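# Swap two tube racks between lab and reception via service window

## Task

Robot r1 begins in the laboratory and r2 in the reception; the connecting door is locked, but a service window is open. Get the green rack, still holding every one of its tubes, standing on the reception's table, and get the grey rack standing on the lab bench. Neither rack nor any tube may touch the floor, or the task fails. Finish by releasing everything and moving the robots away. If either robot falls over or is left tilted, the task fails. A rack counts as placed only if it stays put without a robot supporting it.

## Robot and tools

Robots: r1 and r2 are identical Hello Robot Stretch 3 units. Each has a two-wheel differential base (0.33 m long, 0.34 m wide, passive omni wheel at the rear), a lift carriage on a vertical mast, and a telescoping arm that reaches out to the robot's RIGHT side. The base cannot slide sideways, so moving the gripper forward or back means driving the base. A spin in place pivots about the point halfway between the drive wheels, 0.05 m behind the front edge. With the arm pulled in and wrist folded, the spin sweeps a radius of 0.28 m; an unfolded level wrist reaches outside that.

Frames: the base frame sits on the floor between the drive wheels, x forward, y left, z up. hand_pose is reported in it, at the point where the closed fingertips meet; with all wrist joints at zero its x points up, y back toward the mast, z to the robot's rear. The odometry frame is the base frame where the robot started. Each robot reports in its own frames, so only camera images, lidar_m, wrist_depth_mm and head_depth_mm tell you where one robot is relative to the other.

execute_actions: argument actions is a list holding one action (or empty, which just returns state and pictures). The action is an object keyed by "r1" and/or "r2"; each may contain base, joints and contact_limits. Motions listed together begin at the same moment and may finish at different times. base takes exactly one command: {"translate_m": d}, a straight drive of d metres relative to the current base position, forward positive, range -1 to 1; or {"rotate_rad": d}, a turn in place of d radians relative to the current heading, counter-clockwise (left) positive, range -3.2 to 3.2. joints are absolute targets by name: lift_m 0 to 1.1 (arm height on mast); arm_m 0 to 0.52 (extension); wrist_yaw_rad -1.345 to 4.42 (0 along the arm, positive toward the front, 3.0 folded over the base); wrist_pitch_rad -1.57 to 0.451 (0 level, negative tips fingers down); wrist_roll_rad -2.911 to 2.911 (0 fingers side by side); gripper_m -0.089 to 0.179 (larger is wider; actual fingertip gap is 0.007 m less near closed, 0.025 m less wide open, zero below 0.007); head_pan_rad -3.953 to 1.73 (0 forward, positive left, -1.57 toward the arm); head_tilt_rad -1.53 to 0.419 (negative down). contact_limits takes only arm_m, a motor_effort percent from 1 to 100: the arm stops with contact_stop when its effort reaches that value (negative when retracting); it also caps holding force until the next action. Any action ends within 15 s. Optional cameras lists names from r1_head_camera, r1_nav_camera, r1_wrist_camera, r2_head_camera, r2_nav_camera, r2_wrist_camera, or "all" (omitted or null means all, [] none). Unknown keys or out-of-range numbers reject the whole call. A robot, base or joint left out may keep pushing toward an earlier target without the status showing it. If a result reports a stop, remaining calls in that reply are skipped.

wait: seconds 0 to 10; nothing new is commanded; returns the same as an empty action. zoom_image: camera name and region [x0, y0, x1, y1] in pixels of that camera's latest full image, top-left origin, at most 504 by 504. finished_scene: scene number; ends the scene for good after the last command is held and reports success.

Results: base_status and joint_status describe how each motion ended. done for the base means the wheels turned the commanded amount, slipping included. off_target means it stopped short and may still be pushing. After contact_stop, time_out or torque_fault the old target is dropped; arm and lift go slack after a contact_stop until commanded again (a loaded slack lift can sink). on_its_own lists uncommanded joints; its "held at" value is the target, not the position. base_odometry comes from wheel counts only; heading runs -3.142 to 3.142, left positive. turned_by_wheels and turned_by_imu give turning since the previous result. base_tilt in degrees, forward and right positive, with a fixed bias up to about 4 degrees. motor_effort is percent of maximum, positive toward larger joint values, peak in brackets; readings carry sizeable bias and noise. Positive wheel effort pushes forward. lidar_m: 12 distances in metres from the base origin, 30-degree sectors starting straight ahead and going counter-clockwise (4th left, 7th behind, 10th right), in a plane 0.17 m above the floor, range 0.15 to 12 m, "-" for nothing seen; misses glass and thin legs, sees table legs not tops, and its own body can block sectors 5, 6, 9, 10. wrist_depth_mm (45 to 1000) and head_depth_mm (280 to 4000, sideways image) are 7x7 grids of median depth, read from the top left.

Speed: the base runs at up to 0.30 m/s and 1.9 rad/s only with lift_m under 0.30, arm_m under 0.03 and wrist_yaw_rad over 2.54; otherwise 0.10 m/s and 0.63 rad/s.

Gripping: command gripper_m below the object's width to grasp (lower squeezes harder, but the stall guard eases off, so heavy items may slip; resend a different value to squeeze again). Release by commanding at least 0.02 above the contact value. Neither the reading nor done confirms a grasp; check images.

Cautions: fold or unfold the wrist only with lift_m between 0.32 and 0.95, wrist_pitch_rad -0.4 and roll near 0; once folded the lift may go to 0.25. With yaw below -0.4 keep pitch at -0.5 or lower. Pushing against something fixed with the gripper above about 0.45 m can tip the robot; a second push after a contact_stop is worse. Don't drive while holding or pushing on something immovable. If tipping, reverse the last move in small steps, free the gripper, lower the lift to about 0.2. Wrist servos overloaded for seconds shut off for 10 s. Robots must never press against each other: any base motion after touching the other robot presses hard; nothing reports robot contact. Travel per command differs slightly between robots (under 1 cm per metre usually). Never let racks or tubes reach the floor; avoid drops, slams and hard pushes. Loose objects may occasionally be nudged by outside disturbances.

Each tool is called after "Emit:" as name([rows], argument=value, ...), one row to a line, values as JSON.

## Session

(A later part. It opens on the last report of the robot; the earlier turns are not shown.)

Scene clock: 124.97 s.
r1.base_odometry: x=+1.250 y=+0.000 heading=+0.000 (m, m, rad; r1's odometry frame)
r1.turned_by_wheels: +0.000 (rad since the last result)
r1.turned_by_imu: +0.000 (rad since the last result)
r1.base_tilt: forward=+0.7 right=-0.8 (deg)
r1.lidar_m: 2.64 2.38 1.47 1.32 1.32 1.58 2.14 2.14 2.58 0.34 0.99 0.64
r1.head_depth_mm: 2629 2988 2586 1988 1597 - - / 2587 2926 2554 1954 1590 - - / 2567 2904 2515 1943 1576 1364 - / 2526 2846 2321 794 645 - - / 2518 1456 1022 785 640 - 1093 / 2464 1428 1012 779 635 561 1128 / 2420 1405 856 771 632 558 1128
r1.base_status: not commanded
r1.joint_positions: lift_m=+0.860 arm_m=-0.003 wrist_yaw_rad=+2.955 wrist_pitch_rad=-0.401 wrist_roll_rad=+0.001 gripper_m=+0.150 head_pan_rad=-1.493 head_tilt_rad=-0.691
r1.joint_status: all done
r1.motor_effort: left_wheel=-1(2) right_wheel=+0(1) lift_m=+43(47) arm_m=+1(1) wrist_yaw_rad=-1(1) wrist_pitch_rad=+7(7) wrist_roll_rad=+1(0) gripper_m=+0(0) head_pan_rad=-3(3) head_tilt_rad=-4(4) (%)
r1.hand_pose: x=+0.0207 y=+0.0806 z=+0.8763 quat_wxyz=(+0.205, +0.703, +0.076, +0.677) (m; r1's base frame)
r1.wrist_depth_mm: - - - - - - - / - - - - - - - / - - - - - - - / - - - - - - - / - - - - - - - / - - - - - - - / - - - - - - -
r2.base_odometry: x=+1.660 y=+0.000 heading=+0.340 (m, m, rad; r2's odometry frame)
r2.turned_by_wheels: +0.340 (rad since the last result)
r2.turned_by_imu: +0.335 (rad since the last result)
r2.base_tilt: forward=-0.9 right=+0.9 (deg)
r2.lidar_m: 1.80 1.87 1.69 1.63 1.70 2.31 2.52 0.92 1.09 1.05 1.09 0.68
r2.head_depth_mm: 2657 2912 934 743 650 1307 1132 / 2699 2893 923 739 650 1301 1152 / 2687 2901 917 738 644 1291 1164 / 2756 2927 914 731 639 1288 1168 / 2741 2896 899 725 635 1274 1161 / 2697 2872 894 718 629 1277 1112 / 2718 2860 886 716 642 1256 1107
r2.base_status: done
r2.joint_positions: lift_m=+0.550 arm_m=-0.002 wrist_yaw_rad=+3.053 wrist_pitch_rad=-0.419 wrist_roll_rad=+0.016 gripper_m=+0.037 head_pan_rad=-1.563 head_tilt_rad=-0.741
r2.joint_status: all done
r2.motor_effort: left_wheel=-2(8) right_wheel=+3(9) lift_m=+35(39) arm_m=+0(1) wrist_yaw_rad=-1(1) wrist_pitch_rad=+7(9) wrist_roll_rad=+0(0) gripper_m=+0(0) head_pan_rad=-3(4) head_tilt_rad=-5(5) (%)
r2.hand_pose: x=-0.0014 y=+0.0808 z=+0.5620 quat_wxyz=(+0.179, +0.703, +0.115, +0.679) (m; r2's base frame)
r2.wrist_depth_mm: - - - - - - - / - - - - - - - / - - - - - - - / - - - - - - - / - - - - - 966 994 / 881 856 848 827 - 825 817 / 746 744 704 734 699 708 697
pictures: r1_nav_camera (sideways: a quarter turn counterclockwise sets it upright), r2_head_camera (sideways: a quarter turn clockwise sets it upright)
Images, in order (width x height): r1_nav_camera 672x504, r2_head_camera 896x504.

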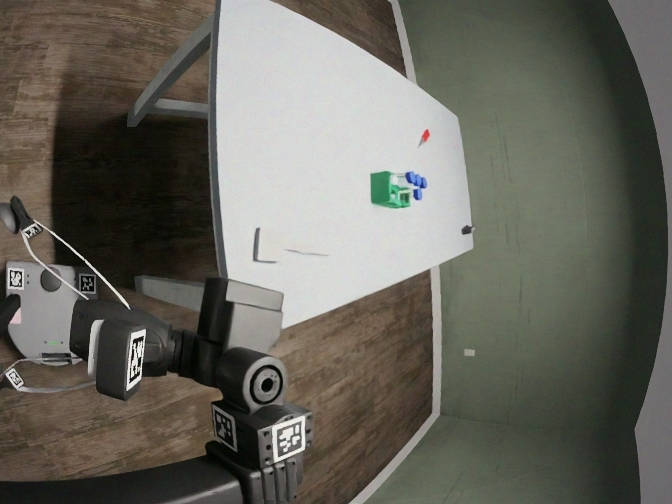

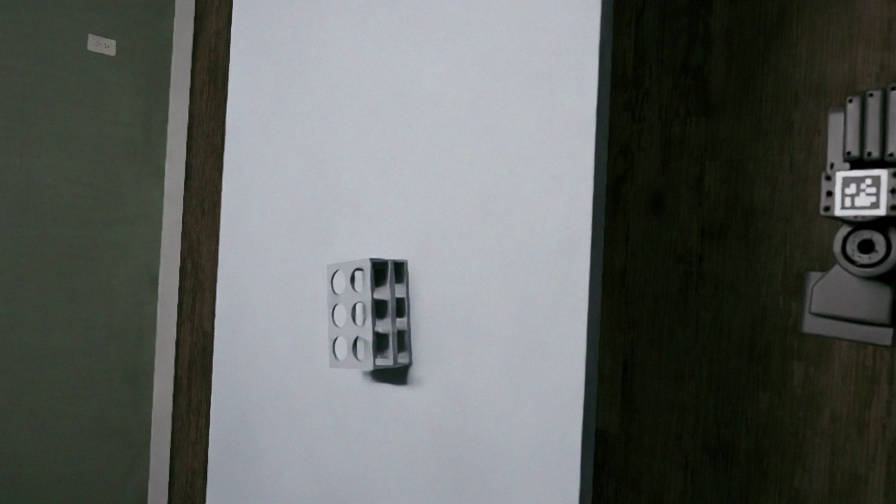

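Emit:
execute_actions([
  {"r1":{"base":{"translate_m":0.32},"joints":{"wrist_yaw_rad":0,"head_pan_rad":-1.57}},"r2":{"base":{"rotate_rad":0.11},"joints":{"lift_m":0.86}}},
], cameras=["r1_nav_camera"])

Emit:
execute_actions([
  {"r1":{"joints":{"wrist_pitch_rad":0,"lift_m":0.74,"arm_m":0.1}},"r2":{"joints":{"wrist_yaw_rad":0,"gripper_m":0.179}}},
], cameras=["r1_head_camera","r1_wrist_camera","r2_head_camera","r2_wrist_camera"])

Scene clock: 137.50 s.
r1.base_odometry: x=+1.570 y=+0.000 heading=+0.000 (m, m, rad; r1's odometry frame)
r1.turned_by_wheels: +0.000 (rad since the last result)
r1.turned_by_imu: +0.002 (rad since the last result)
r1.base_tilt: forward=+0.7 right=-0.9 (deg)
r1.lidar_m: 2.32 2.33 1.54 1.38 1.38 1.66 2.45 2.46 0.45 1.74 0.43 0.36
r1.head_depth_mm: 2666 3035 2576 840 658 - - / 2630 2976 2479 808 653 - - / 2570 2820 1045 800 668 - - / 2501 1475 868 793 680 - - / 2461 1460 1020 788 641 533 1108 / 2404 1429 1009 779 635 536 1087 / 2359 1415 999 774 630 533 946
r1.base_status: done
r1.joint_positions: lift_m=+0.860 arm_m=-0.003 wrist_yaw_rad=+0.002 wrist_pitch_rad=-0.401 wrist_roll_rad=+0.001 gripper_m=+0.150 head_pan_rad=-1.563 head_tilt_rad=-0.691
r1.joint_status: all done
r1.motor_effort: left_wheel=-1(5) right_wheel=+1(6) lift_m=+43(43) arm_m=+1(1) wrist_yaw_rad=-1(4) wrist_pitch_rad=+6(7) wrist_roll_rad=+0(0) gripper_m=+0(0) head_pan_rad=-3(13) head_tilt_rad=-5(5) (%)
r1.hand_pose: x=-0.0211 y=-0.3685 z=+0.8763 quat_wxyz=(+0.693, +0.142, -0.693, -0.141) (m; r1's base frame)
r1.wrist_depth_mm: - - - - - - - / - 762 766 669 - - - / 544 515 531 506 550 - - / 400 403 408 417 415 426 - / 322 - 327 334 339 357 344 / 279 263 276 282 283 - 288 / 229 236 238 239 241 238 243
r2.base_odometry: x=+1.660 y=+0.000 heading=+0.450 (m, m, rad; r2's odometry frame)
r2.turned_by_wheels: +0.110 (rad since the last result)
r2.turned_by_imu: +0.109 (rad since the last result)
r2.base_tilt: forward=-0.9 right=+0.9 (deg)
r2.lidar_m: 1.80 1.93 1.65 1.63 1.75 2.53 2.52 0.92 1.06 1.05 0.72 0.69
r2.head_depth_mm: 2601 2841 935 749 635 - 1116 / 2656 2859 926 741 641 - 1119 / 2683 2934 917 733 630 - 1134 / 2698 2930 909 729 626 - - / 2740 2877 903 726 633 - 1117 / 2808 2856 894 719 646 1295 1110 / 2835 2866 881 715 1383 1264 1097
r2.base_status: done
r2.joint_positions: lift_m=+0.860 arm_m=-0.002 wrist_yaw_rad=+3.053 wrist_pitch_rad=-0.419 wrist_roll_rad=+0.016 gripper_m=+0.037 head_pan_rad=-1.563 head_tilt_rad=-0.741
r2.joint_status: all done
r2.motor_effort: left_wheel=-2(5) right_wheel=+4(5) lift_m=+34(35) arm_m=+0(1) wrist_yaw_rad=+0(0) wrist_pitch_rad=+7(8) wrist_roll_rad=+0(0) gripper_m=+0(0) head_pan_rad=-3(3) head_tilt_rad=-4(5) (%)
r2.hand_pose: x=-0.0014 y=+0.0808 z=+0.8720 quat_wxyz=(+0.179, +0.703, +0.115, +0.679) (m; r2's base frame)
r2.wrist_depth_mm: - - - - - - - / - - - - - - - / - - - - - - - / - - - - - - - / - - - - - - - / - - - - - - - / - - - - - - -
pictures: r1_nav_camera (sideways: a quarter turn counterclockwise sets it upright)
Images, in order (width x height): r1_nav_camera 672x504.

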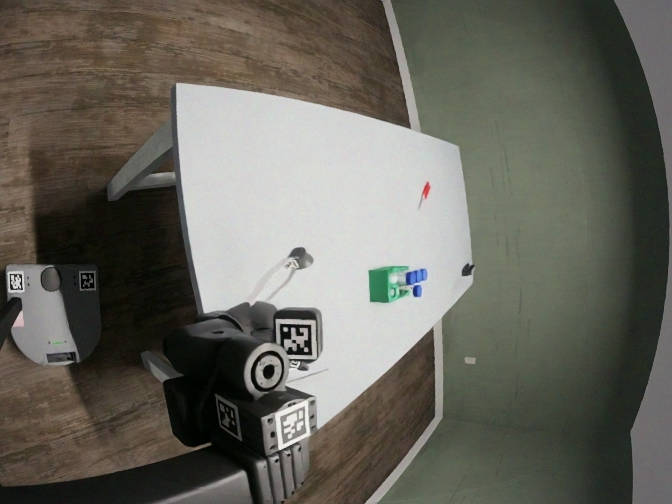

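Scene clock: 140.03 s.
r1.base_odometry: x=+1.570 y=+0.000 heading=+0.000 (m, m, rad; r1's odometry frame)
r1.turned_by_wheels: +0.000 (rad since the last result)
r1.turned_by_imu: +0.000 (rad since the last result)
r1.base_tilt: forward=+0.8 right=-0.7 (deg)
r1.lidar_m: 2.32 2.33 1.54 1.38 1.39 1.67 2.45 2.46 0.45 1.74 0.43 0.36
r1.head_depth_mm: 2673 3039 2595 842 659 579 - / 2623 2957 2449 808 671 - 1148 / 2574 2827 1046 823 669 - 1127 / 2506 1476 870 794 - - 1119 / 2453 1450 1020 810 639 540 1113 / 2394 1436 1012 780 635 536 1086 / 2383 1407 996 772 631 532 945
r1.base_status: not commanded
r1.joint_positions: lift_m=+0.740 arm_m=+0.100 wrist_yaw_rad=+0.001 wrist_pitch_rad=-0.021 wrist_roll_rad=+0.001 gripper_m=+0.150 head_pan_rad=-1.563 head_tilt_rad=-0.691
r1.joint_status: all done
r1.motor_effort: left_wheel=-1(1) right_wheel=+1(1) lift_m=+29(43) arm_m=+5(5) wrist_yaw_rad=-1(1) wrist_pitch_rad=+9(11) wrist_roll_rad=+1(0) gripper_m=+0(1) head_pan_rad=-3(3) head_tilt_rad=-4(4) (%)
r1.hand_pose: x=-0.0212 y=-0.5004 z=+0.8496 quat_wxyz=(+0.707, +0.008, -0.707, -0.007) (m; r1's base frame)
r1.wrist_depth_mm: - - - - - - - / - - - - - - - / - - - - - - - / - 639 669 442 848 - - / 370 - 388 404 414 - - / 283 253 277 282 287 - 300 / 200 210 216 217 221 224 229
r2.base_odometry: x=+1.660 y=+0.000 heading=+0.450 (m, m, rad; r2's odometry frame)
r2.turned_by_wheels: +0.000 (rad since the last result)
r2.turned_by_imu: +0.000 (rad since the last result)
r2.base_tilt: forward=-0.9 right=+0.9 (deg)
r2.lidar_m: 1.79 1.93 1.66 1.63 1.74 2.52 2.52 0.92 1.06 1.05 0.71 0.68
r2.head_depth_mm: 2563 2827 938 745 639 - - / 2641 2896 923 743 633 - - / 2699 2881 916 736 636 - - / 2683 2924 910 731 - - 1087 / 2762 2924 904 727 653 1274 1120 / 2784 2906 895 720 647 1275 1104 / 2822 2826 881 715 1378 1262 1107
r2.base_status: not commanded
r2.joint_positions: lift_m=+0.860 arm_m=-0.002 wrist_yaw_rad=+0.003 wrist_pitch_rad=-0.419 wrist_roll_rad=+0.016 gripper_m=+0.179 head_pan_rad=-1.563 head_tilt_rad=-0.741
r2.joint_status: all done
r2.motor_effort: left_wheel=-2(2) right_wheel=+3(3) lift_m=+35(35) arm_m=+0(0) wrist_yaw_rad=-2(3) wrist_pitch_rad=+7(7) wrist_roll_rad=+0(0) gripper_m=+0(85) head_pan_rad=-4(4) head_tilt_rad=-4(4) (%)
r2.hand_pose: x=-0.0210 y=-0.3668 z=+0.8720 quat_wxyz=(+0.686, +0.147, -0.697, -0.148) (m; r2's base frame)
r2.wrist_depth_mm: - - - - - - - / - - 853 851 802 806 767 / 603 567 569 436 538 545 534 / 432 429 419 423 410 410 399 / 343 355 334 332 334 329 324 / 295 273 281 279 276 272 278 / - - 247 240 236 235 226
pictures: r1_head_camera (sideways: a quarter turn clockwise sets it upright), r1_wrist_camera, r2_head_camera (sideways: a quarter turn clockwise sets it upright), r2_wrist_camera
Images, in order (width x height): r1_head_camera 896x504, r1_wrist_camera 644x364, r2_head_camera 896x504, r2_wrist_camera 644x364.

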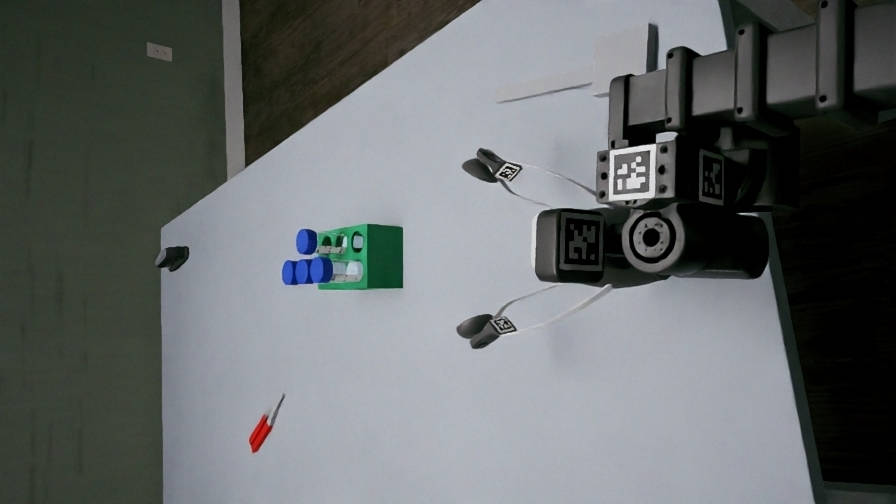

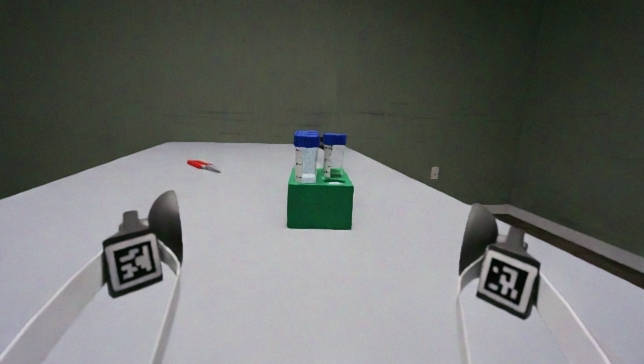

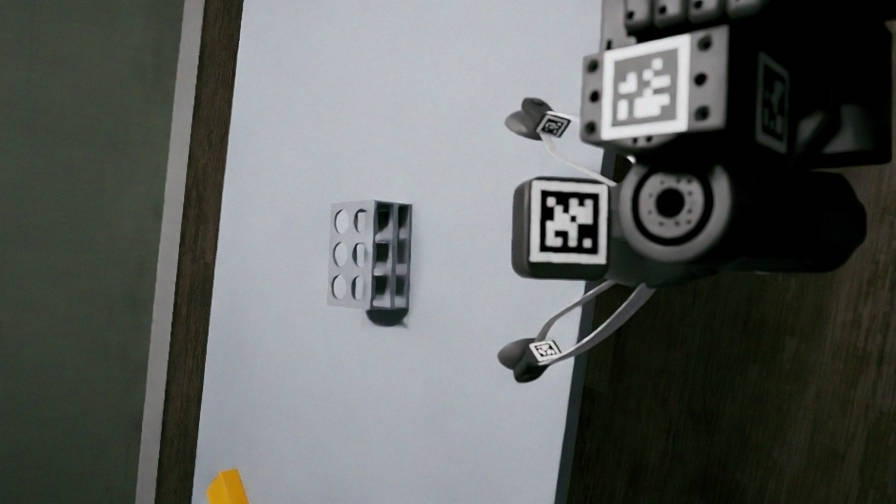

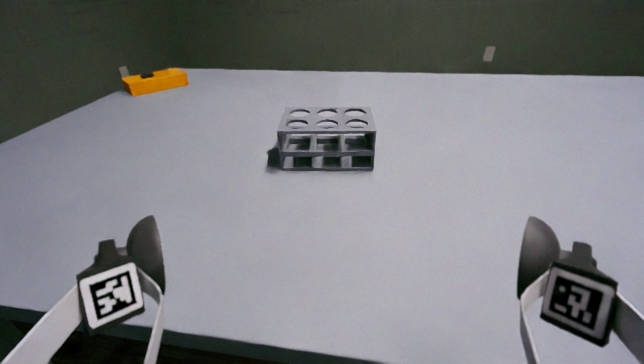

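Emit:
execute_actions([
  {"r1":{"joints":{"wrist_pitch_rad":-0.12,"lift_m":0.705,"arm_m":0.3}},"r2":{"joints":{"wrist_pitch_rad":-0.1,"lift_m":0.715,"arm_m":0.12}}},
], cameras=["r1_head_camera","r1_wrist_camera","r2_head_camera","r2_wrist_camera"])

Scene clock: 157.77 s.
r1.base_odometry: x=+1.570 y=+0.000 heading=+0.000 (m, m, rad; r1's odometry frame)
r1.turned_by_wheels: +0.000 (rad since the last result)
r1.turned_by_imu: +0.000 (rad since the last result)
r1.base_tilt: forward=+0.8 right=-0.8 (deg)
r1.lidar_m: 2.32 2.32 1.54 1.38 1.38 1.66 2.45 2.46 0.45 1.74 0.43 0.36
r1.head_depth_mm: 2675 3015 2583 840 657 578 1096 / 2617 2951 2454 812 661 - - / 2571 2823 1042 860 623 545 1148 / 2505 1473 868 849 626 542 1120 / 2458 1450 1019 784 639 540 1116 / 2424 1430 1008 780 634 535 1087 / 2365 1406 998 771 630 533 947
r1.base_status: not commanded
r1.joint_positions: lift_m=+0.705 arm_m=+0.300 wrist_yaw_rad=+0.000 wrist_pitch_rad=-0.136 wrist_roll_rad=+0.001 gripper_m=+0.150 head_pan_rad=-1.563 head_tilt_rad=-0.691
r1.joint_status: all done
r1.motor_effort: left_wheel=-1(2) right_wheel=+1(1) lift_m=+29(29) arm_m=+5(6) wrist_yaw_rad=-1(1) wrist_pitch_rad=+7(10) wrist_roll_rad=+1(1) gripper_m=+0(1) head_pan_rad=-3(3) head_tilt_rad=-4(3) (%)
r1.hand_pose: x=-0.0214 y=-0.6953 z=+0.7854 quat_wxyz=(+0.705, +0.048, -0.706, -0.048) (m; r1's base frame)
r1.wrist_depth_mm: - - - - - - - / - - - 230 - - - / 512 526 559 238 754 - - / 292 302 282 202 328 338 - / 205 - 211 211 220 245 233 / 165 152 162 165 168 - 174 / 124 130 132 133 135 137 139
r2.base_odometry: x=+1.660 y=+0.000 heading=+0.450 (m, m, rad; r2's odometry frame)
r2.turned_by_wheels: +0.000 (rad since the last result)
r2.turned_by_imu: +0.001 (rad since the last result)
r2.base_tilt: forward=-1.0 right=+0.9 (deg)
r2.lidar_m: 1.80 1.94 1.65 1.63 1.75 2.53 2.52 0.92 1.06 1.05 0.71 0.69
r2.head_depth_mm: 2588 2821 936 747 621 1306 - / 2642 2883 926 740 651 - 1135 / 2693 2898 918 755 - 1237 1128 / 2696 2915 910 731 - 1259 1118 / 2748 2951 899 742 648 1271 1125 / 2814 2817 895 721 651 1274 1116 / 2829 2859 882 716 1367 1265 1116
r2.base_status: not commanded
r2.joint_positions: lift_m=+0.715 arm_m=+0.120 wrist_yaw_rad=+0.001 wrist_pitch_rad=-0.122 wrist_roll_rad=+0.016 gripper_m=+0.179 head_pan_rad=-1.563 head_tilt_rad=-0.741
r2.joint_status: all done
r2.motor_effort: left_wheel=-2(2) right_wheel=+4(3) lift_m=+19(31) arm_m=+4(7) wrist_yaw_rad=-1(2) wrist_pitch_rad=+8(8) wrist_roll_rad=+0(0) gripper_m=+0(0) head_pan_rad=-3(3) head_tilt_rad=-4(5) (%)
r2.hand_pose: x=-0.0211 y=-0.5160 z=+0.7989 quat_wxyz=(+0.700, +0.044, -0.711, -0.043) (m; r2's base frame)
r2.wrist_depth_mm: - - - - - - - / - - - - - - - / - - - - - - - / 413 413 338 304 355 394 388 / 267 285 263 259 259 256 253 / 201 185 193 193 190 189 199 / - 153 153 152 151 151 144
pictures: r1_head_camera (sideways: a quarter turn clockwise sets it upright), r1_wrist_camera, r2_head_camera (sideways: a quarter turn clockwise sets it upright), r2_wrist_camera
Images, in order (width x height): r1_head_camera 896x504, r1_wrist_camera 644x364, r2_head_camera 896x504, r2_wrist_camera 644x364.

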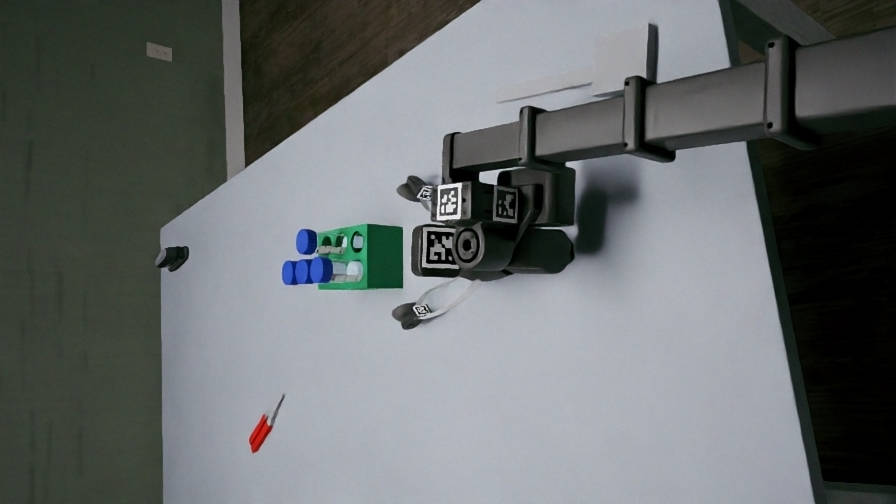

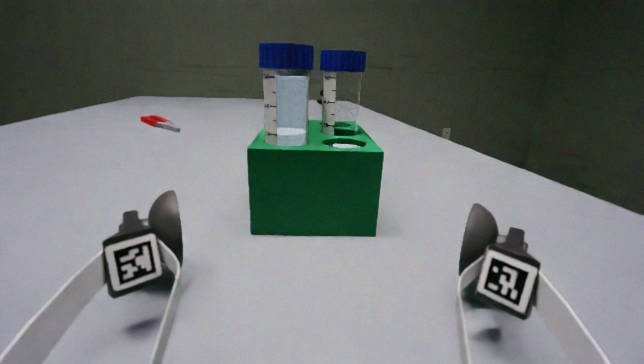

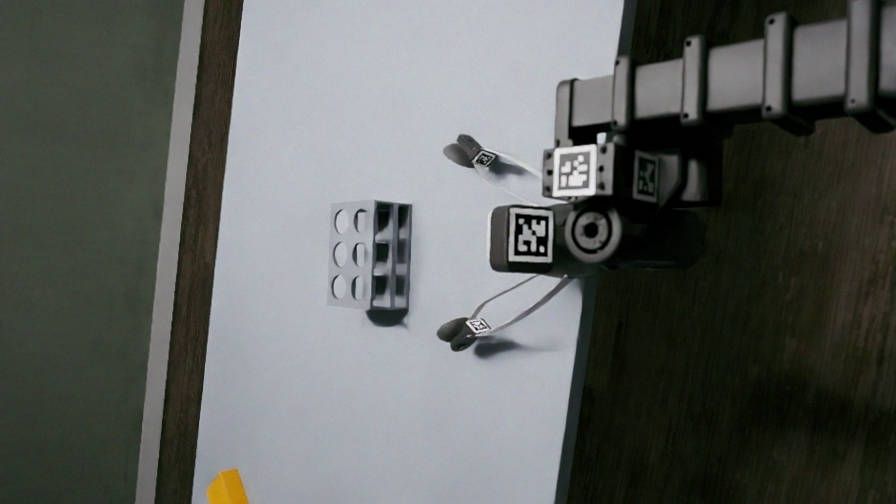

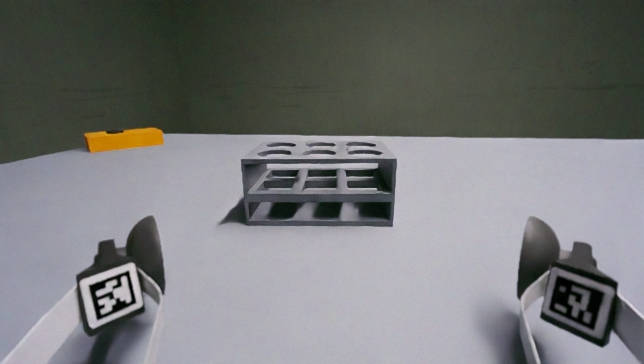

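Emit:
execute_actions([
  {"r1":{"joints":{"arm_m":0.40}},"r2":{"base":{"translate_m":0.015},"joints":{"lift_m":0.707,"arm_m":0.22}}},
], cameras=["r1_head_camera","r1_wrist_camera","r2_head_camera","r2_wrist_camera"])

Scene clock: 170.20 s.
r1.base_odometry: x=+1.570 y=+0.000 heading=+0.000 (m, m, rad; r1's odometry frame)
r1.turned_by_wheels: +0.000 (rad since the last result)
r1.turned_by_imu: +0.000 (rad since the last result)
r1.base_tilt: forward=+0.8 right=-0.6 (deg)
r1.lidar_m: 2.32 2.33 1.54 1.38 1.38 1.66 2.44 2.46 0.45 1.73 0.43 0.36
r1.head_depth_mm: 2667 3030 2584 841 657 577 878 / 2618 2966 2475 832 672 - - / 2579 2824 1046 - 648 545 1146 / 2509 1472 876 732 644 542 1122 / 2466 1454 1024 786 640 540 1112 / 2408 1430 1007 781 634 535 1084 / 2373 1404 996 772 630 532 949
r1.base_status: not commanded
r1.joint_positions: lift_m=+0.705 arm_m=+0.400 wrist_yaw_rad=+0.001 wrist_pitch_rad=-0.136 wrist_roll_rad=+0.001 gripper_m=+0.150 head_pan_rad=-1.563 head_tilt_rad=-0.691
r1.joint_status: all done
r1.motor_effort: left_wheel=-1(1) right_wheel=+1(1) lift_m=+29(29) arm_m=+5(4) wrist_yaw_rad=-1(1) wrist_pitch_rad=+7(8) wrist_roll_rad=+1(1) gripper_m=+0(0) head_pan_rad=-3(3) head_tilt_rad=-5(3) (%)
r1.hand_pose: x=-0.0213 y=-0.7953 z=+0.7854 quat_wxyz=(+0.705, +0.048, -0.706, -0.048) (m; r1's base frame)
r1.wrist_depth_mm: - - 90 - - - - / - - 138 141 - - - / 514 525 145 201 766 - - / 293 301 115 141 302 341 - / 205 207 103 104 107 244 232 / 165 149 109 110 114 - 173 / 124 129 116 118 122 136 139
r2.base_odometry: x=+1.674 y=+0.007 heading=+0.450 (m, m, rad; r2's odometry frame)
r2.turned_by_wheels: +0.000 (rad since the last result)
r2.turned_by_imu: +0.000 (rad since the last result)
r2.base_tilt: forward=-1.0 right=+0.9 (deg)
r2.lidar_m: 1.78 1.91 1.65 1.63 1.75 2.55 2.54 0.94 1.06 1.05 0.69 0.67
r2.head_depth_mm: 2595 2892 938 747 623 1321 1157 / 2621 2892 923 760 - - - / 2674 2883 916 757 1404 1288 1127 / 2733 2914 912 754 657 1284 1118 / 2741 2946 900 724 650 1271 1116 / 2770 2883 896 719 647 1273 1113 / 2827 2870 885 713 1376 1266 1111
r2.base_status: done
r2.joint_positions: lift_m=+0.707 arm_m=+0.220 wrist_yaw_rad=+0.001 wrist_pitch_rad=-0.122 wrist_roll_rad=+0.016 gripper_m=+0.179 head_pan_rad=-1.563 head_tilt_rad=-0.741
r2.joint_status: all done
r2.motor_effort: left_wheel=-2(1) right_wheel=+3(7) lift_m=+19(17) arm_m=+4(4) wrist_yaw_rad=-2(2) wrist_pitch_rad=+8(9) wrist_roll_rad=+0(0) gripper_m=+0(0) head_pan_rad=-3(3) head_tilt_rad=-5(5) (%)
r2.hand_pose: x=-0.0211 y=-0.6160 z=+0.7910 quat_wxyz=(+0.700, +0.043, -0.711, -0.043) (m; r2's base frame)
r2.wrist_depth_mm: - - - - - - - / - - - - - - - / - - - - - - - / 388 385 225 192 189 363 361 / 249 263 204 200 179 237 237 / 191 171 175 174 171 177 184 / - 142 142 141 140 140 134
pictures: r1_head_camera (sideways: a quarter turn clockwise sets it upright), r1_wrist_camera, r2_head_camera (sideways: a quarter turn clockwise sets it upright), r2_wrist_camera
Images, in order (width x height): r1_head_camera 896x504, r1_wrist_camera 644x364, r2_head_camera 896x504, r2_wrist_camera 644x364.

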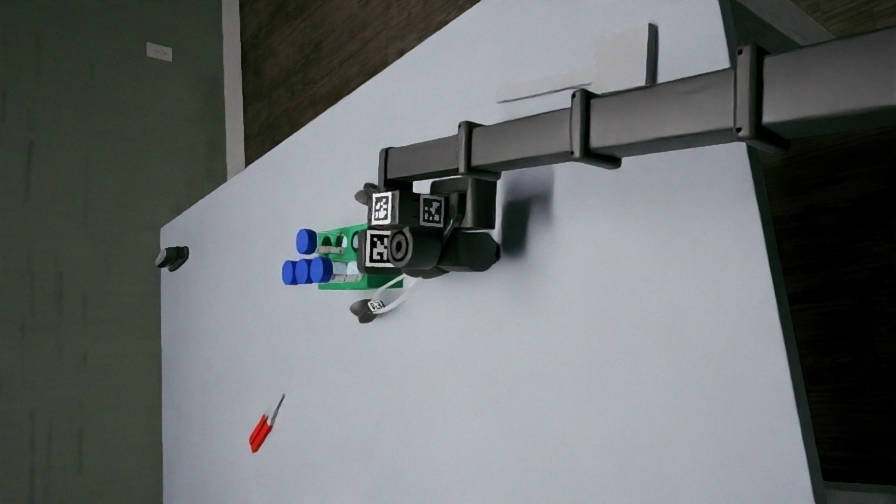

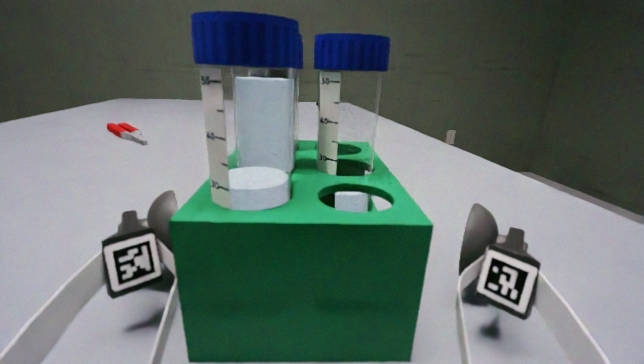

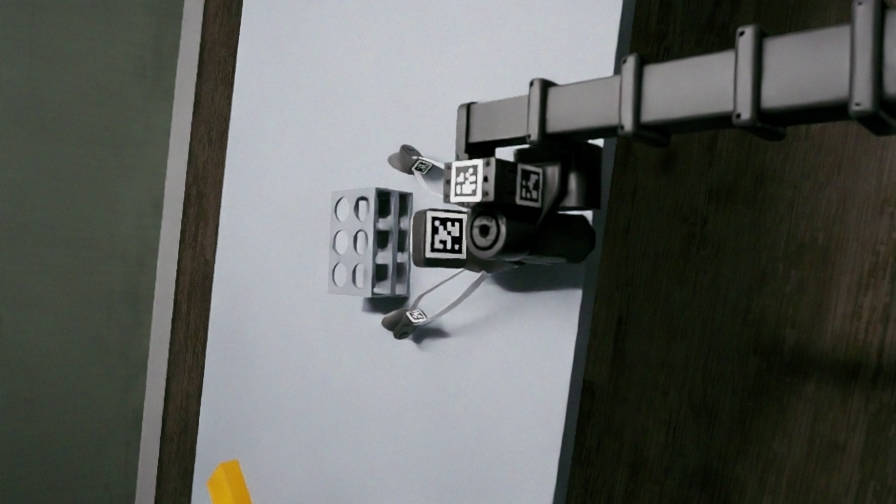

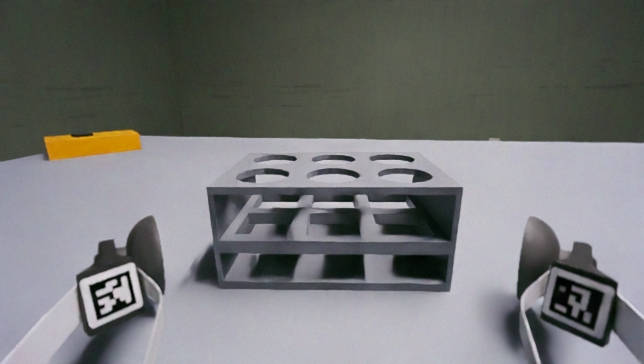

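Emit:
execute_actions([
  {"r1":{"joints":{"gripper_m":0.05}},"r2":{"joints":{"arm_m":0.278}}},
], cameras=["r1_head_camera","r1_wrist_camera","r2_head_camera","r2_wrist_camera"])

Scene clock: 175.50 s.
r1.base_odometry: x=+1.570 y=+0.000 heading=+0.000 (m, m, rad; r1's odometry frame)
r1.turned_by_wheels: +0.000 (rad since the last result)
r1.turned_by_imu: +0.000 (rad since the last result)
r1.base_tilt: forward=+0.8 right=-0.6 (deg)
r1.lidar_m: 2.32 2.33 1.54 1.38 1.38 1.66 2.45 2.46 0.45 1.74 0.43 0.36
r1.head_depth_mm: 2677 3042 2576 840 659 577 876 / 2608 2981 2460 832 672 - - / 2550 2821 1048 - 648 546 1145 / 2499 1477 871 742 645 542 1120 / 2458 1453 1021 785 640 538 1112 / 2412 1434 1012 779 635 535 1085 / 2361 1404 999 773 631 533 947
r1.base_status: not commanded
r1.joint_positions: lift_m=+0.705 arm_m=+0.400 wrist_yaw_rad=-0.001 wrist_pitch_rad=-0.136 wrist_roll_rad=+0.001 gripper_m=+0.051 head_pan_rad=-1.563 head_tilt_rad=-0.691
r1.joint_status: all done
r1.motor_effort: left_wheel=-1(1) right_wheel=+2(2) lift_m=+29(29) arm_m=+5(5) wrist_yaw_rad=+1(2) wrist_pitch_rad=+7(7) wrist_roll_rad=+1(1) gripper_m=-27(100) head_pan_rad=-3(3) head_tilt_rad=-4(4) (%)
r1.hand_pose: x=-0.0217 y=-0.7953 z=+0.7854 quat_wxyz=(+0.705, +0.048, -0.706, -0.049) (m; r1's base frame)
r1.wrist_depth_mm: - - - - - - - / - - - 152 - - - / 514 518 417 196 - - - / 294 299 149 129 297 338 - / 205 208 108 117 128 229 232 / 158 156 117 125 138 172 173 / - 129 125 128 134 136 138
r2.base_odometry: x=+1.674 y=+0.007 heading=+0.450 (m, m, rad; r2's odometry frame)
r2.turned_by_wheels: +0.000 (rad since the last result)
r2.turned_by_imu: +0.001 (rad since the last result)
r2.base_tilt: forward=-1.0 right=+0.8 (deg)
r2.lidar_m: 1.78 1.91 1.66 1.63 1.75 2.55 2.54 0.93 1.06 1.05 0.70 0.67
r2.head_depth_mm: 2618 2850 930 749 628 1326 1161 / 2669 2943 926 764 - - 1134 / 2684 2925 917 - 629 1282 1130 / 2729 2932 914 729 638 1283 1123 / 2790 2932 902 726 649 1277 1124 / 2820 2898 892 719 648 1266 1108 / 2836 2891 883 715 1368 1263 1106
r2.base_status: not commanded
r2.joint_positions: lift_m=+0.707 arm_m=+0.278 wrist_yaw_rad=+0.001 wrist_pitch_rad=-0.122 wrist_roll_rad=+0.016 gripper_m=+0.179 head_pan_rad=-1.563 head_tilt_rad=-0.741
r2.joint_status: all done
r2.motor_effort: left_wheel=-2(2) right_wheel=+2(2) lift_m=+20(18) arm_m=+4(4) wrist_yaw_rad=-1(1) wrist_pitch_rad=+8(8) wrist_roll_rad=+0(0) gripper_m=+0(0) head_pan_rad=-3(5) head_tilt_rad=-6(4) (%)
r2.hand_pose: x=-0.0211 y=-0.6740 z=+0.7910 quat_wxyz=(+0.700, +0.043, -0.711, -0.043) (m; r2's base frame)
r2.wrist_depth_mm: - - - - - - - / - - - - - - - / - - - - - - - / 385 380 187 183 172 362 357 / 245 238 125 115 114 113 237 / 191 118 134 151 147 119 184 / - 137 129 124 123 126 134
pictures: r1_head_camera (sideways: a quarter turn clockwise sets it upright), r1_wrist_camera, r2_head_camera (sideways: a quarter turn clockwise sets it upright), r2_wrist_camera
Images, in order (width x height): r1_head_camera 896x504, r1_wrist_camera 644x364, r2_head_camera 896x504, r2_wrist_camera 644x364.

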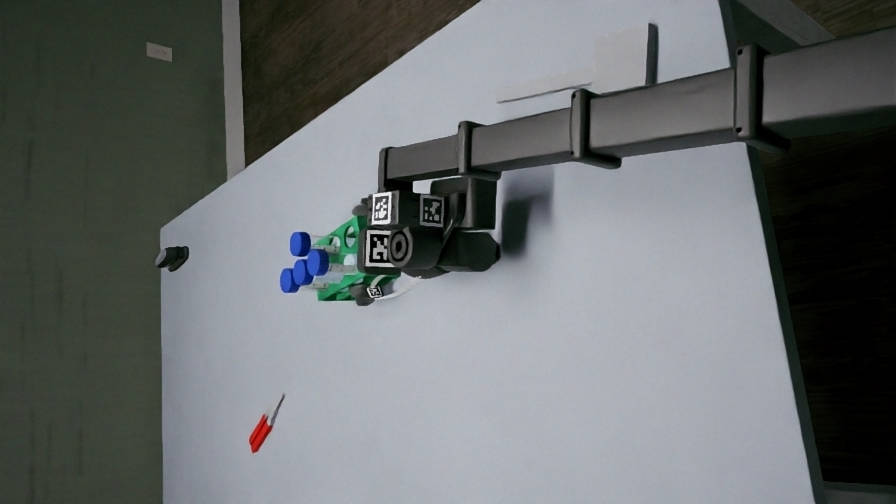

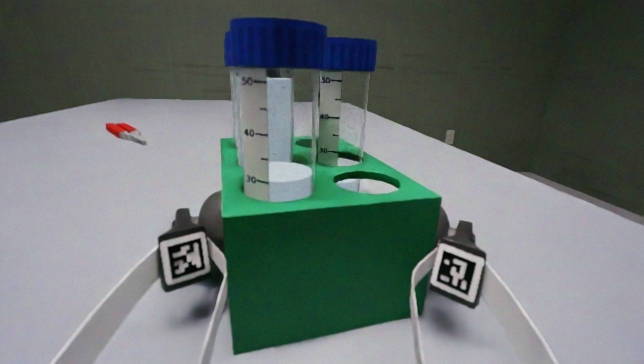

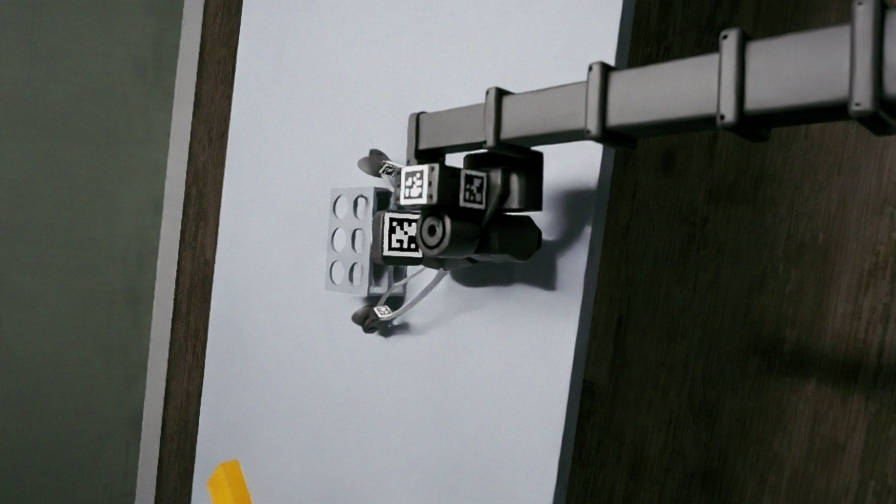

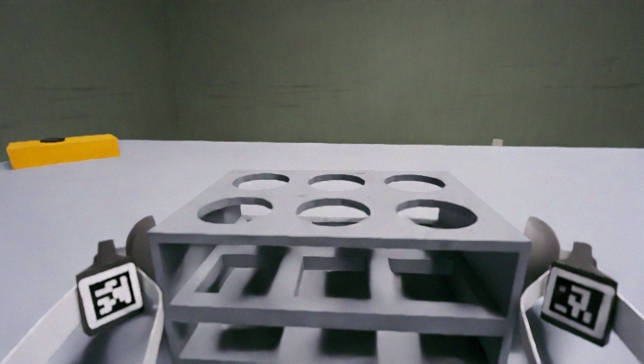

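Emit:
execute_actions([
  {"r1":{"joints":{"gripper_m":0.02}},"r2":{"joints":{"gripper_m":0.07}}},
], cameras=["r1_wrist_camera","r2_wrist_camera"])

Emit:
execute_actions([
  {"r1":{"joints":{"lift_m":0.73}},"r2":{"joints":{"lift_m":0.73}}},
], cameras=["r1_head_camera","r1_wrist_camera","r2_head_camera","r2_wrist_camera"])

Scene clock: 192.80 s.
r1.base_odometry: x=+1.570 y=+0.000 heading=+0.000 (m, m, rad; r1's odometry frame)
r1.turned_by_wheels: +0.000 (rad since the last result)
r1.turned_by_imu: +0.000 (rad since the last result)
r1.base_tilt: forward=+0.7 right=-0.8 (deg)
r1.lidar_m: 2.32 2.32 1.54 1.38 1.38 1.67 2.45 2.46 0.45 1.74 0.43 0.36
r1.head_depth_mm: 2661 3059 2582 839 657 578 875 / 2611 2990 2462 831 671 - - / 2581 2827 1045 - 649 545 1154 / 2518 1471 871 743 643 543 1124 / 2454 1457 1024 785 640 538 1112 / 2414 1431 1006 780 634 536 1085 / 2355 1403 1000 773 632 533 946
r1.base_status: not commanded
r1.joint_positions: lift_m=+0.705 arm_m=+0.400 wrist_yaw_rad=-0.001 wrist_pitch_rad=-0.136 wrist_roll_rad=+0.001 gripper_m=+0.026 head_pan_rad=-1.563 head_tilt_rad=-0.691
r1.joint_status: gripper_m off_target (ended at +0.026, target +0.020)
r1.on_its_own: gripper_m is held at +0.024, not at your +0.020, by its stall guard, which is still easing
r1.motor_effort: left_wheel=-1(2) right_wheel=+2(2) lift_m=+29(29) arm_m=+5(5) wrist_yaw_rad=+1(1) wrist_pitch_rad=+7(8) wrist_roll_rad=+1(0) gripper_m=-38(100) head_pan_rad=-3(3) head_tilt_rad=-4(4) (%)
r1.hand_pose: x=-0.0217 y=-0.7953 z=+0.7854 quat_wxyz=(+0.705, +0.048, -0.706, -0.049) (m; r1's base frame)
r1.wrist_depth_mm: - - - - - - - / - - - 151 - - - / 522 523 421 196 - - - / 291 297 150 129 300 340 - / 205 210 108 116 128 229 233 / 158 156 117 125 138 172 174 / - 129 125 128 135 136 138
r2.base_odometry: x=+1.674 y=+0.007 heading=+0.450 (m, m, rad; r2's odometry frame)
r2.turned_by_wheels: +0.000 (rad since the last result)
r2.turned_by_imu: +0.001 (rad since the last result)
r2.base_tilt: forward=-1.0 right=+0.9 (deg)
r2.lidar_m: 1.78 1.91 1.65 1.63 1.75 2.55 2.53 0.93 1.07 1.05 0.69 0.67
r2.head_depth_mm: 2623 2917 940 745 628 1321 1160 / 2692 2875 925 764 - - 1128 / 2693 2890 923 - 627 1298 1133 / 2721 2903 913 720 638 1274 1124 / 2751 2886 906 723 649 1276 1118 / 2765 2850 892 720 649 1269 1118 / 2789 2848 883 717 1373 1263 1106
r2.base_status: not commanded
r2.joint_positions: lift_m=+0.707 arm_m=+0.278 wrist_yaw_rad=+0.001 wrist_pitch_rad=-0.122 wrist_roll_rad=+0.016 gripper_m=+0.071 head_pan_rad=-1.563 head_tilt_rad=-0.741
r2.joint_status: all done
r2.motor_effort: left_wheel=-2(2) right_wheel=+2(3) lift_m=+20(19) arm_m=+4(4) wrist_yaw_rad=-1(2) wrist_pitch_rad=+8(8) wrist_roll_rad=+0(0) gripper_m=-28(100) head_pan_rad=-3(4) head_tilt_rad=-5(5) (%)
r2.hand_pose: x=-0.0212 y=-0.6741 z=+0.7911 quat_wxyz=(+0.700, +0.043, -0.711, -0.043) (m; r2's base frame)
r2.wrist_depth_mm: - - - - - - - / - - - - - - - / - - - - - - - / 392 380 194 185 181 364 358 / 246 243 144 166 161 141 234 / 181 - 136 135 135 133 175 / 149 142 139 137 136 134 139
pictures: r1_wrist_camera, r2_wrist_camera
Images, in order (width x height): r1_wrist_camera 644x364, r2_wrist_camera 644x364.

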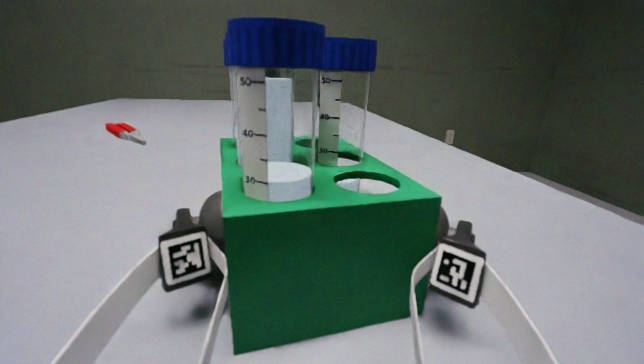

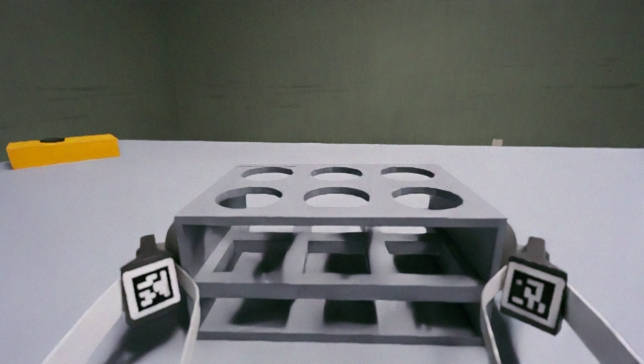

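Scene clock: 193.80 s.
r1.base_odometry: x=+1.570 y=+0.000 heading=+0.000 (m, m, rad; r1's odometry frame)
r1.turned_by_wheels: +0.000 (rad since the last result)
r1.turned_by_imu: +0.000 (rad since the last result)
r1.base_tilt: forward=+0.8 right=-0.7 (deg)
r1.lidar_m: 2.32 2.33 1.54 1.38 1.38 1.67 2.45 2.46 0.45 1.74 0.43 0.36
r1.head_depth_mm: 2663 3056 2573 841 657 580 962 / 2629 2972 2463 834 - - 1125 / 2570 2828 1088 - 647 546 1147 / 2518 1471 868 742 645 543 1121 / 2457 1452 1022 787 639 538 1111 / 2411 1433 1009 778 635 536 1083 / 2382 1401 999 772 632 533 949
r1.base_status: not commanded
r1.joint_positions: lift_m=+0.730 arm_m=+0.400 wrist_yaw_rad=-0.001 wrist_pitch_rad=-0.158 wrist_roll_rad=+0.001 gripper_m=+0.030 head_pan_rad=-1.563 head_tilt_rad=-0.691
r1.joint_status: all done
r1.on_its_own: gripper_m is held at +0.028, not at your +0.020, by its stall guard, which is still easing
r1.motor_effort: left_wheel=-1(1) right_wheel=+2(2) lift_m=+46(46) arm_m=+5(5) wrist_yaw_rad=-1(0) wrist_pitch_rad=+18(19) wrist_roll_rad=+1(0) gripper_m=-37(39) head_pan_rad=-3(3) head_tilt_rad=-3(4) (%)
r1.hand_pose: x=-0.0217 y=-0.7939 z=+0.8043 quat_wxyz=(+0.705, +0.056, -0.705, -0.057) (m; r1's base frame)
r1.wrist_depth_mm: - - - - - - - / - - - 160 - - - / 550 585 465 492 - - - / 332 337 168 138 343 415 - / 238 242 111 119 131 263 268 / 184 186 118 124 136 200 202 / 156 152 143 132 153 161 161
r2.base_odometry: x=+1.674 y=+0.007 heading=+0.450 (m, m, rad; r2's odometry frame)
r2.turned_by_wheels: +0.000 (rad since the last result)
r2.turned_by_imu: +0.000 (rad since the last result)
r2.base_tilt: forward=-0.9 right=+0.9 (deg)
r2.lidar_m: 1.78 1.92 1.66 1.63 1.75 2.55 2.53 0.94 1.06 1.05 0.70 0.67
r2.head_depth_mm: 2620 2865 942 745 634 1330 - / 2666 2852 926 763 - - 1147 / 2665 2861 946 - 630 1296 1127 / 2734 2974 938 709 638 1282 1120 / 2778 2910 902 724 650 1271 1116 / 2850 2868 890 717 648 1263 1114 / 2816 2836 883 711 1363 1261 1106
r2.base_status: not commanded
r2.joint_positions: lift_m=+0.730 arm_m=+0.278 wrist_yaw_rad=+0.001 wrist_pitch_rad=-0.132 wrist_roll_rad=+0.016 gripper_m=+0.075 head_pan_rad=-1.563 head_tilt_rad=-0.741
r2.joint_status: all done
r2.motor_effort: left_wheel=-2(2) right_wheel=+2(3) lift_m=+36(37) arm_m=+4(4) wrist_yaw_rad=-1(1) wrist_pitch_rad=+13(13) wrist_roll_rad=+0(0) gripper_m=-26(28) head_pan_rad=-4(3) head_tilt_rad=-4(5) (%)
r2.hand_pose: x=-0.0212 y=-0.6735 z=+0.8107 quat_wxyz=(+0.700, +0.047, -0.711, -0.047) (m; r2's base frame)
r2.wrist_depth_mm: - - - - - - - / - - - - - - - / - - - - - - - / 447 442 398 356 351 422 417 / 290 286 160 170 165 147 276 / 212 - 136 135 135 128 206 / 177 165 147 148 140 158 164
pictures: r1_head_camera (sideways: a quarter turn clockwise sets it upright), r1_wrist_camera, r2_head_camera (sideways: a quarter turn clockwise sets it upright), r2_wrist_camera
Images, in order (width x height): r1_head_camera 896x504, r1_wrist_camera 644x364, r2_head_camera 896x504, r2_wrist_camera 644x364.

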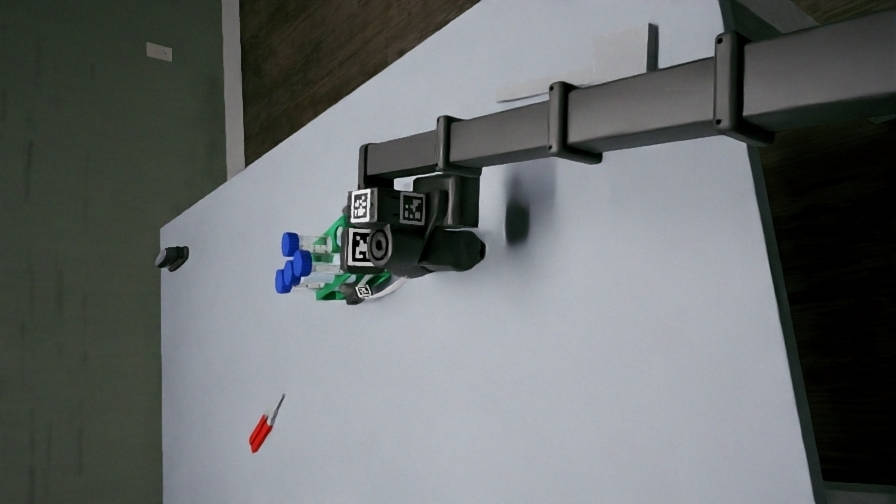

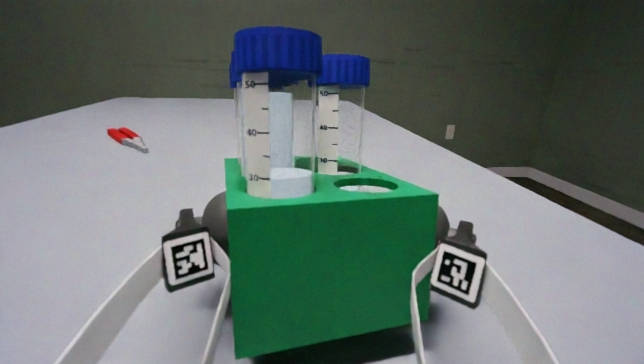

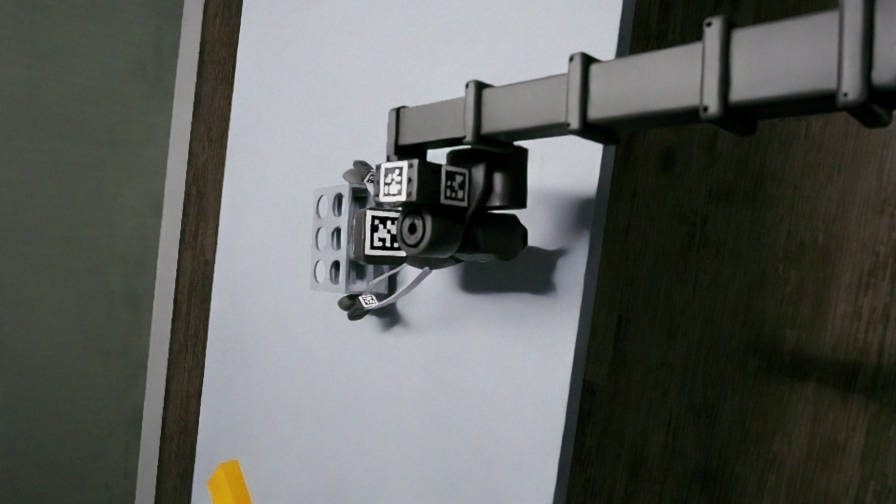

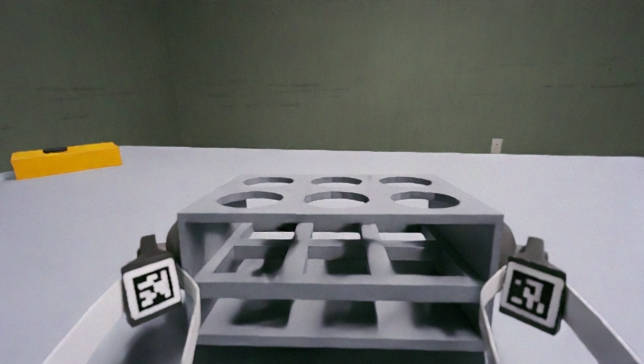

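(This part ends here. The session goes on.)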